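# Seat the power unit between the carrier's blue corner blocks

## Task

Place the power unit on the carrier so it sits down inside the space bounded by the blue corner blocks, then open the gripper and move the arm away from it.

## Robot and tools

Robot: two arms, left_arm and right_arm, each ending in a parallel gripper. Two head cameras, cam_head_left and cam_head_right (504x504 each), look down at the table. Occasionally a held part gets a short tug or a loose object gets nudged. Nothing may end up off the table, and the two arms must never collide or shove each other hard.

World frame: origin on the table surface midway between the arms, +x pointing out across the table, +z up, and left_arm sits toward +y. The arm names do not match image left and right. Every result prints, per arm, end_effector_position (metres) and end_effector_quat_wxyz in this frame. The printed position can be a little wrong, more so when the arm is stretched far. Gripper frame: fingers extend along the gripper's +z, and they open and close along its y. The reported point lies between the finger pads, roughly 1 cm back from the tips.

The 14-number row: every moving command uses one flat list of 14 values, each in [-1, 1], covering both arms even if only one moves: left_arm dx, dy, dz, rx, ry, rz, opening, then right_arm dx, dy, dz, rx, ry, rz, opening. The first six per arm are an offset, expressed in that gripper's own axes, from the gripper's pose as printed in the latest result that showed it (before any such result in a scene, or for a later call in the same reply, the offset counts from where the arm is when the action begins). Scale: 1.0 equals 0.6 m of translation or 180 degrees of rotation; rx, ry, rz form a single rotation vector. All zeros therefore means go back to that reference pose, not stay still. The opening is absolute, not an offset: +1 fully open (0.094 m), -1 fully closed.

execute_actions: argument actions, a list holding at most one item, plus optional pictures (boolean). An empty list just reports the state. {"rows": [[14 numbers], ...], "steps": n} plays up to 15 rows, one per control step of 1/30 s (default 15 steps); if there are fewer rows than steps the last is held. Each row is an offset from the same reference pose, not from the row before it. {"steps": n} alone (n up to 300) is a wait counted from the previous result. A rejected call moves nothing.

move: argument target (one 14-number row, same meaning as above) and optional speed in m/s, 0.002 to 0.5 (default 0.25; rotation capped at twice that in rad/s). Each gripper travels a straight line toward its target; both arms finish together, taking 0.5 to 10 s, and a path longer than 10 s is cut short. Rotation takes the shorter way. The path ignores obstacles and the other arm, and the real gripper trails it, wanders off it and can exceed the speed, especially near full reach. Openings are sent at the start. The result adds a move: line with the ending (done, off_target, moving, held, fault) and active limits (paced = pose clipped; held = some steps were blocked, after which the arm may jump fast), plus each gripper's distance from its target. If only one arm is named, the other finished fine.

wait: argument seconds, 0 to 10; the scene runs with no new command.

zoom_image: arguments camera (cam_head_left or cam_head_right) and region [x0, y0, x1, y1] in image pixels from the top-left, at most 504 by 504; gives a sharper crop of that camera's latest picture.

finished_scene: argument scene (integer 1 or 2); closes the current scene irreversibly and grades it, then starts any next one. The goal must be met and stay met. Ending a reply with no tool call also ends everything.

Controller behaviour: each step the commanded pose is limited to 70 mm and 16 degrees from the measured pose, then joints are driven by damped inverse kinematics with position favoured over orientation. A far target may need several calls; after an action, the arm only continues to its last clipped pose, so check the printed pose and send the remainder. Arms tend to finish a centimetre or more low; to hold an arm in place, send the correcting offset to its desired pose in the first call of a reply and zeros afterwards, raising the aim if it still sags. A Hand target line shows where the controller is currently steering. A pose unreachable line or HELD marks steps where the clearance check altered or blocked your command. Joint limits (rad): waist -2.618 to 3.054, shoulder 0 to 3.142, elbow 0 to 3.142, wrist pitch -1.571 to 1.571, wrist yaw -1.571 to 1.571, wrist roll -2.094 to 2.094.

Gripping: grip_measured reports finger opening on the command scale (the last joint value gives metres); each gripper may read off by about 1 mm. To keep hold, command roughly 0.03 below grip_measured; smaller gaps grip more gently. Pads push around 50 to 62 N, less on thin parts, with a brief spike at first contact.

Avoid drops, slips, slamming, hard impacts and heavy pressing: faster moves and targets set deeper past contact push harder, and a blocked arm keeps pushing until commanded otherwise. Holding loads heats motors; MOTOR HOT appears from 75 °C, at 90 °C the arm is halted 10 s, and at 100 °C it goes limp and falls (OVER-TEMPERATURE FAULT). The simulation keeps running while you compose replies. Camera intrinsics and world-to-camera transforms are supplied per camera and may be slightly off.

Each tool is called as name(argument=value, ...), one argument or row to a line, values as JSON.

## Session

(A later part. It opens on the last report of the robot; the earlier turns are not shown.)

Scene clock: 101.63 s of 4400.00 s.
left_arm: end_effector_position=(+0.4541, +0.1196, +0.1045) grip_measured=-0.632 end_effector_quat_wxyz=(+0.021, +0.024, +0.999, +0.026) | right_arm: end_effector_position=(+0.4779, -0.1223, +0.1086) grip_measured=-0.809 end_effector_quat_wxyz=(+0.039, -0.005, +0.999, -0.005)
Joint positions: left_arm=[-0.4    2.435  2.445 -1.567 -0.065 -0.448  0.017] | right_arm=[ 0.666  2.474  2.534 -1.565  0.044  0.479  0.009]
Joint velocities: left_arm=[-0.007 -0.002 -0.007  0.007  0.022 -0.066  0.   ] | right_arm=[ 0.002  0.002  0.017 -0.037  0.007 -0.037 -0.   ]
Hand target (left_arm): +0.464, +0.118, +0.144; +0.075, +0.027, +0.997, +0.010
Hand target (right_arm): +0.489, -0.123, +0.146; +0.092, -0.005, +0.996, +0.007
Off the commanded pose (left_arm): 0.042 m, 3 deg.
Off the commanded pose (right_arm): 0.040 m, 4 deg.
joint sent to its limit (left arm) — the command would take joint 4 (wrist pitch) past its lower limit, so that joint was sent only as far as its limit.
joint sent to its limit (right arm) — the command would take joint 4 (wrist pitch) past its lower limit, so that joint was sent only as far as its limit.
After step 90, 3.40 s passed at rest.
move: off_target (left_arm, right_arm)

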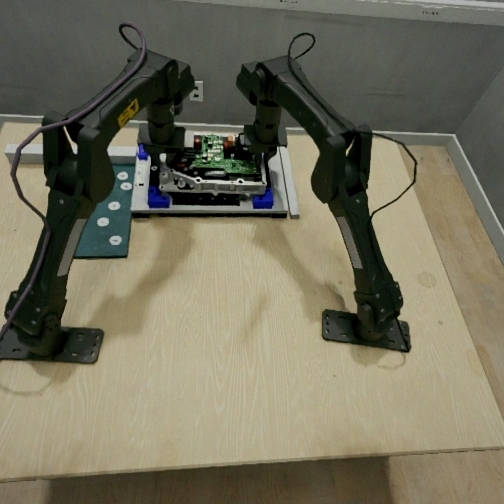

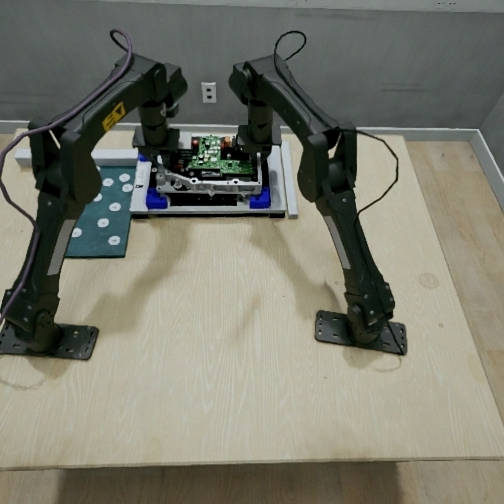

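Lower, nudging toward +y.

move(
  target=[-0.025,0.012,-0.025,0,-0.005,0,-1,-0.022,0.012,-0.022,0,-0.005,0,-1],
  speed=0.015,
)

zoom_image(
  camera="cam_head_left",
  region=[110, 90, 310, 230],
)

zoom_image(
  camera="cam_head_right",
  region=[110, 90, 310, 230],
)

Scene clock: 107.37 s of 4400.00 s.
left_arm: end_effector_position=(+0.4530, +0.1235, +0.0789) grip_measured=-0.632 end_effector_quat_wxyz=(-0.011, +0.025, +0.999, +0.029) | right_arm: end_effector_position=(+0.4769, -0.1183, +0.0847) grip_measured=-0.809 end_effector_quat_wxyz=(+0.014, -0.005, +1.000, -0.007)
Joint positions: left_arm=[-0.386  2.488  2.438 -1.566 -0.043 -0.433  0.017] | right_arm=[ 0.667  2.532  2.546 -1.565  0.025  0.48   0.009]
Joint velocities: left_arm=[-0.007  0.007 -0.017  0.007 -0.022 -0.007  0.001] | right_arm=[ 0.017  0.007 -0.017  0.11   0.022 -0.066 -0.001]
Hand target (left_arm): +0.466, +0.126, +0.120; +0.046, +0.024, +0.999, +0.018
Hand target (right_arm): +0.487, -0.116, +0.122; +0.067, -0.005, +0.998, +0.007
Off the commanded pose (left_arm): 0.044 m, 5 deg.
Off the commanded pose (right_arm): 0.040 m, 4 deg.
joint sent to its limit (left arm) — the command would take joint 4 (wrist pitch) past its lower limit, so that joint was sent only as far as its limit.
joint sent to its limit (right arm) — the command would take joint 4 (wrist pitch) past its lower limit, so that joint was sent only as far as its limit.
After step 90, 1.03 s passed at rest.
move: off_target (left_arm, right_arm)

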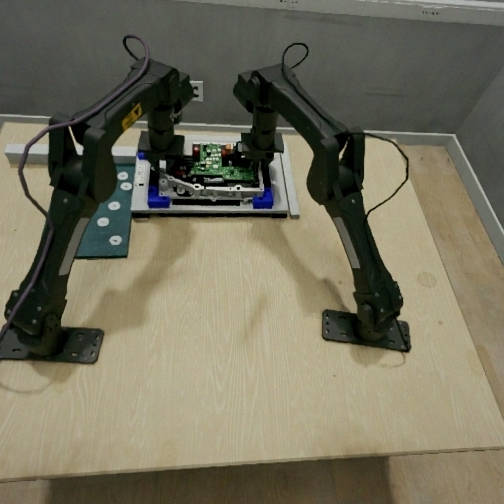

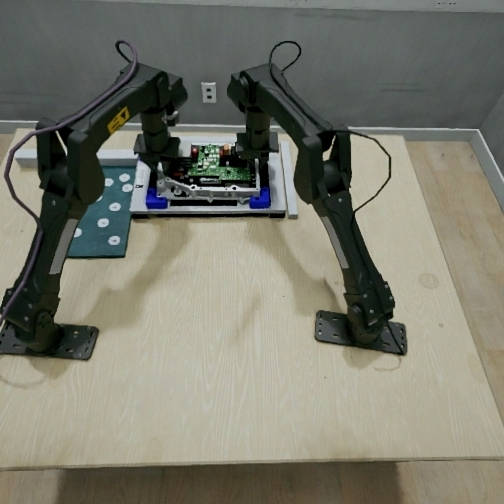

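Region (110, 90, 310, 230) of cam_head_left's 504x504 image, scaled by 2.520, with more detail than that image has; it fills the top 353 rows of this view, and the rest is white.

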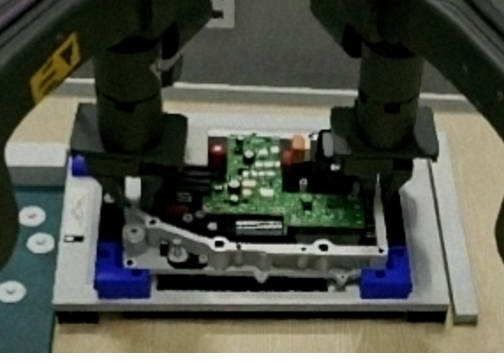

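Region (110, 90, 310, 230) of cam_head_right's 504x504 image, scaled by 2.520, with more detail than that image has; it fills the top 353 rows of this view, and the rest is white.

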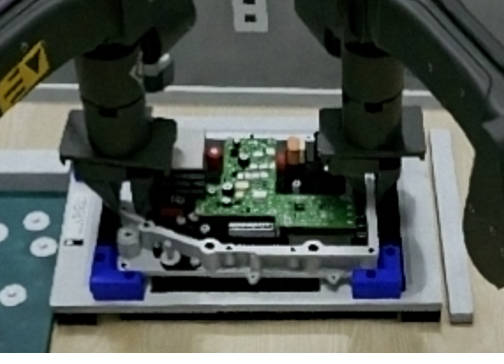

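Aligned; continue down.

move(
  target=[-0.015,0,-0.015,0,-0.02,0,-1,-0.012,0,-0.01,0,-0.015,0,-1],
  speed=0.01,
)

move(
  target=[0,0,0.01,0,0,0,-1,0,0,0.01,0,0,0,-1],
  speed=0.01,
)

zoom_image(
  camera="cam_head_left",
  region=[110, 90, 310, 230],
)

Scene clock: 116.20 s of 4400.00 s.
left_arm: end_effector_position=(+0.4505, +0.1234, +0.0663) grip_measured=-0.632 end_effector_quat_wxyz=(-0.023, +0.026, +0.999, +0.032) | right_arm: end_effector_position=(+0.4763, -0.1185, +0.0774) grip_measured=-0.809 end_effector_quat_wxyz=(+0.007, -0.005, +1.000, -0.010)
Joint positions: left_arm=[-0.386  2.501  2.411 -1.551 -0.036 -0.432  0.017] | right_arm=[ 0.667  2.548  2.546 -1.565  0.025  0.48   0.009]
Joint velocities: left_arm=[ 0.022 -0.002 -0.007  0.022  0.051 -0.007 -0.   ] | right_arm=[-0.007 -0.007  0.002 -0.081  0.051  0.051 -0.   ]
Hand target (left_arm): +0.461, +0.123, +0.088; +0.019, +0.026, +0.999, +0.029
Hand target (right_arm): +0.484, -0.118, +0.091; +0.037, -0.005, +0.999, -0.007
Off the commanded pose (left_arm): 0.024 m, 5 deg.
Off the commanded pose (right_arm): 0.016 m, 4 deg.
After step 90, 2.47 s passed at rest.
move: off_target (left_arm, right_arm)

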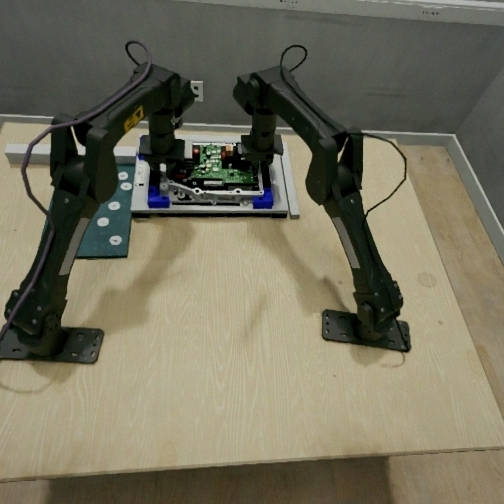

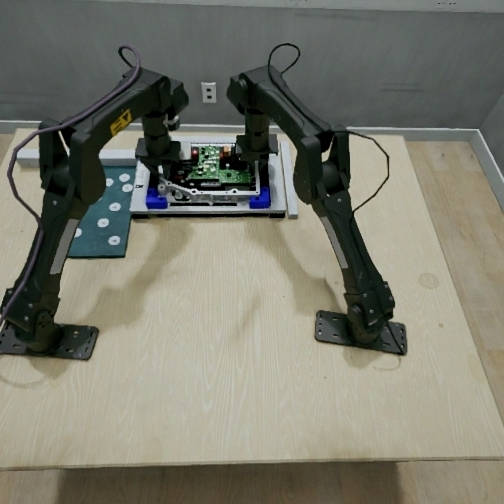

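Scene clock: 117.03 s of 4400.00 s.
left_arm: end_effector_position=(+0.4499, +0.1235, +0.0647) grip_measured=-0.632 end_effector_quat_wxyz=(-0.024, +0.026, +0.999, +0.031) | right_arm: end_effector_position=(+0.4760, -0.1186, +0.0760) grip_measured=-0.809 end_effector_quat_wxyz=(+0.007, -0.005, +1.000, -0.010)
Joint positions: left_arm=[-0.386  2.495  2.393 -1.539 -0.035 -0.432  0.017] | right_arm=[ 0.667  2.543  2.531 -1.556  0.025  0.48   0.009]
Joint velocities: left_arm=[-0.002 -0.027 -0.012  0.007 -0.051 -0.037 -0.001] | right_arm=[-0.012 -0.012 -0.022  0.066 -0.022 -0.007  0.001]
Hand target (left_arm): +0.450, +0.124, +0.060; -0.024, +0.026, +0.999, +0.032
Hand target (right_arm): +0.476, -0.119, +0.071; +0.007, -0.005, +1.000, -0.010
Off the commanded pose (left_arm): 0.004 m, 0 deg.
Off the commanded pose (right_arm): 0.005 m, 0 deg.
move: done

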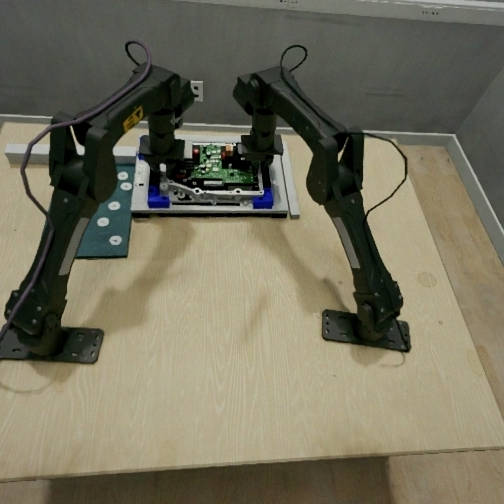

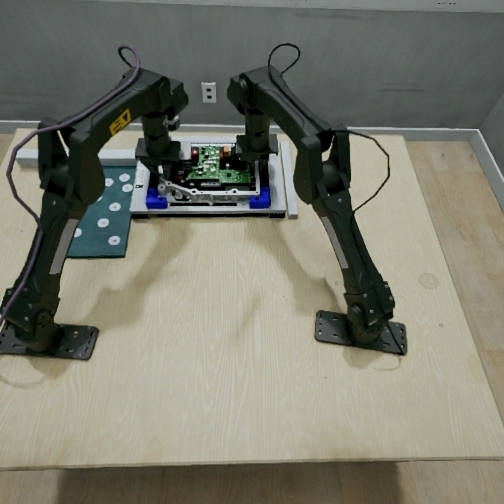

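Region (110, 90, 310, 230) of cam_head_left's 504x504 image, scaled by 2.520, with more detail than that image has; it fills the top 353 rows of this view, and the rest is white.

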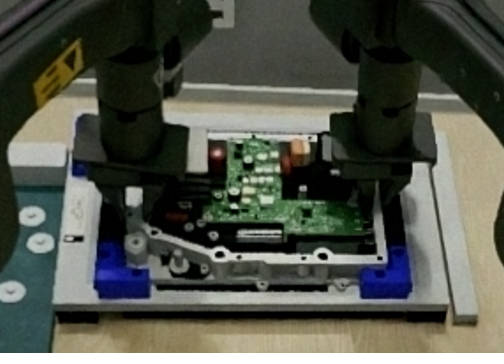

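move(
  target=[0,0,0,0,0,0,-0.45,0,0,0,0,0,0,-0.65],
)

move(
  target=[0,0,-0.12,0,0,0,-0.45,0,0,-0.12,0,0,0,-0.65],
  speed=0.08,
)

move(
  target=[0.25,0.35,-0.05,0,0,0,-0.45,0.25,-0.35,-0.05,0,0,0,-0.65],
)

zoom_image(
  camera="cam_head_left",
  region=[130, 115, 300, 225],
)

zoom_image(
  camera="cam_head_right",
  region=[130, 115, 300, 225],
)

Scene clock: 123.67 s of 4400.00 s.
left_arm: end_effector_position=(+0.4489, +0.1254, +0.0646) grip_measured=-0.453 end_effector_quat_wxyz=(-0.026, +0.026, +0.999, +0.036) | right_arm: end_effector_position=(+0.4757, -0.1187, +0.0756) grip_measured=-0.653 end_effector_quat_wxyz=(+0.006, -0.005, +1.000, -0.010)
Joint positions: left_arm=[-0.386  2.496  2.393 -1.546 -0.042 -0.432  0.026] | right_arm=[ 0.667  2.544  2.531 -1.557  0.024  0.48   0.016]
Joint velocities: left_arm=[ 0.002  0.002 -0.012 -0.022  0.037 -0.007  0.   ] | right_arm=[-0.002  0.002  0.007 -0.022  0.007 -0.081 -0.001]
Hand target (left_arm): +0.450, +0.124, +0.065; -0.024, +0.026, +0.999, +0.031
Hand target (right_arm): +0.476, -0.119, +0.076; +0.007, -0.005, +1.000, -0.010
Off the commanded pose (left_arm): 0.002 m, 1 deg.
Off the commanded pose (right_arm): 0.001 m, 0 deg.
After step 90, 2.93 s passed at rest.
move: done

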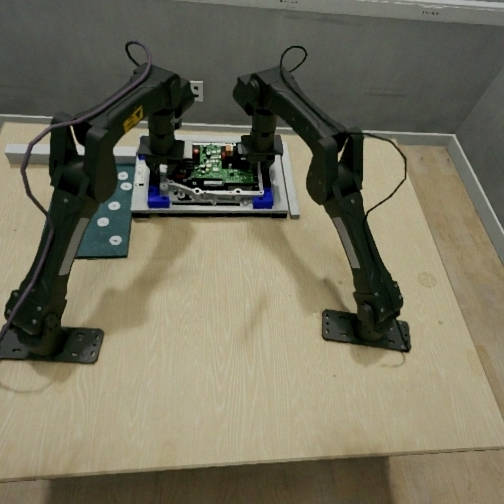

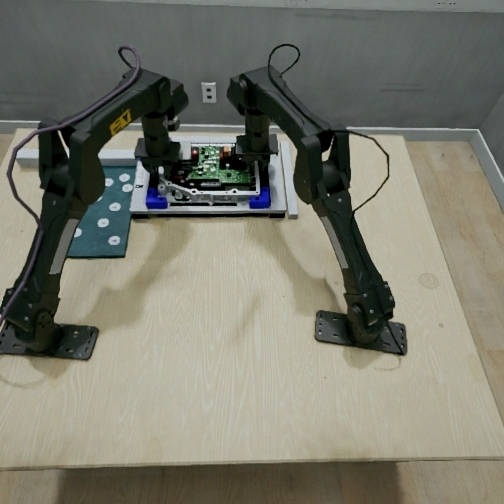

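Scene clock: 124.93 s of 4400.00 s.
left_arm: end_effector_position=(+0.4500, +0.1249, +0.1176) grip_measured=-0.452 end_effector_quat_wxyz=(+0.022, +0.025, +0.999, +0.012) | right_arm: end_effector_position=(+0.4772, -0.1179, +0.1327) grip_measured=-0.653 end_effector_quat_wxyz=(+0.060, -0.005, +0.998, +0.018)
Joint positions: left_arm=[-0.386  2.384  2.407 -1.565 -0.042 -0.432  0.026] | right_arm=[ 0.667  2.421  2.531 -1.557  0.024  0.48   0.016]
Joint velocities: left_arm=[-0.012  0.002 -0.002 -0.007 -0.051 -0.022 -0.001] | right_arm=[0.002 0.002 0.007 0.007 0.022 0.051 0.   ]
Hand target (left_arm): +0.452, +0.120, +0.136; +0.045, +0.028, +0.999, +0.002
Hand target (right_arm): +0.474, -0.117, +0.147; +0.071, -0.007, +0.997, +0.023
Off the commanded pose (left_arm): 0.019 m, 6 deg.
Off the commanded pose (right_arm): 0.015 m, 7 deg.
joint sent to its limit (left arm) — the command would take joint 4 (wrist pitch) past its lower limit, so that joint was sent only as far as its limit.
joint sent to its limit (right arm) — the command would take joint 4 (wrist pitch) past its lower limit, so that joint was sent only as far as its limit.
move: off_target (left_arm, right_arm)

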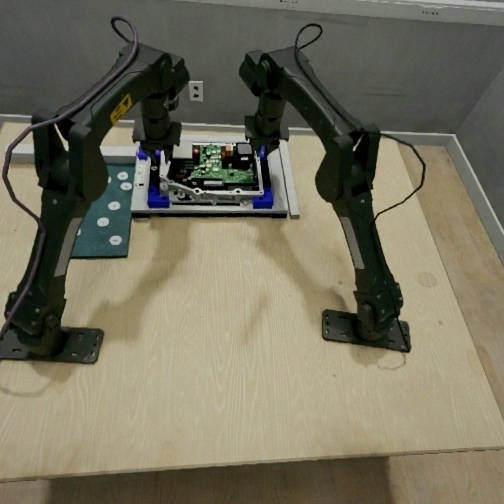

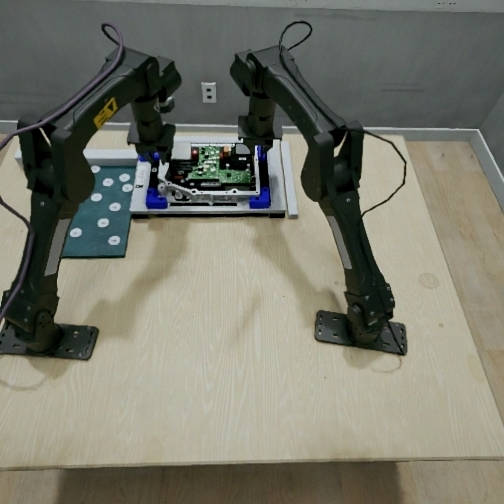

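Scene clock: 126.63 s of 4400.00 s.
left_arm: end_effector_position=(+0.3086, +0.3412, +0.1434) grip_measured=-0.452 end_effector_quat_wxyz=(+0.011, +0.023, +1.000, +0.015) | right_arm: end_effector_position=(+0.3298, -0.3316, +0.1378) grip_measured=-0.653 end_effector_quat_wxyz=(+0.051, -0.002, +0.999, +0.012)
Joint positions: left_arm=[ 0.109  1.55   1.346 -1.344 -0.029  0.058  0.026] | right_arm=[ 0.203  1.516  1.286 -1.239 -0.021  0.023  0.016]
Joint velocities: left_arm=[ 0.017  0.007 -0.002 -0.037  0.037  0.022 -0.   ] | right_arm=[ 0.017  0.017 -0.017 -0.007 -0.037 -0.051  0.   ]
Hand target (left_arm): +0.309, +0.341, +0.147; +0.023, +0.025, +0.999, +0.010
Hand target (right_arm): +0.330, -0.331, +0.140; +0.063, -0.005, +0.998, +0.016
Off the commanded pose (left_arm): 0.003 m, 1 deg.
Off the commanded pose (right_arm): 0.003 m, 1 deg.
move: done

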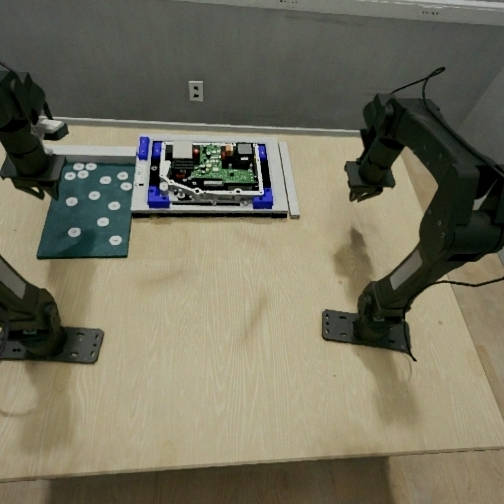

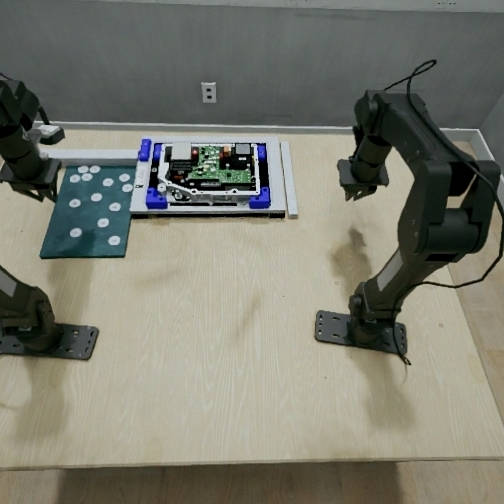

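Region (130, 115, 300, 225) of cam_head_left's 504x504 image, scaled by 2.965, with more detail than that image has; it fills the top 326 rows of this view, and the rest is white.

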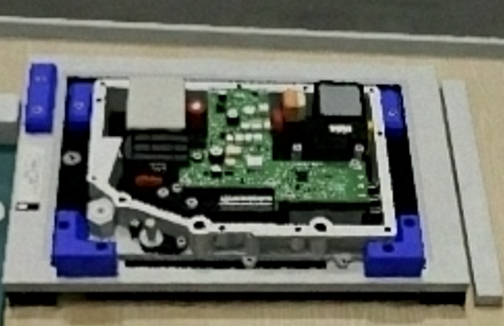

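Region (130, 115, 300, 225) of cam_head_right's 504x504 image, scaled by 2.965, with more detail than that image has; it fills the top 326 rows of this view, and the rest is white.

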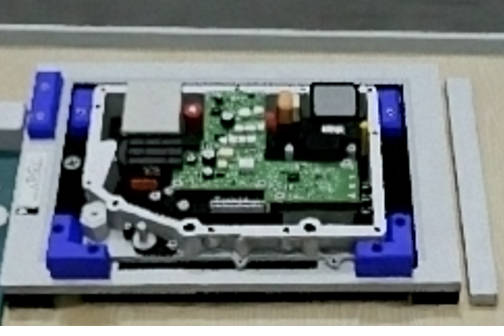

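Looks seated.

finished_scene(
  scene=1,
)

The scene is finished: the task was done.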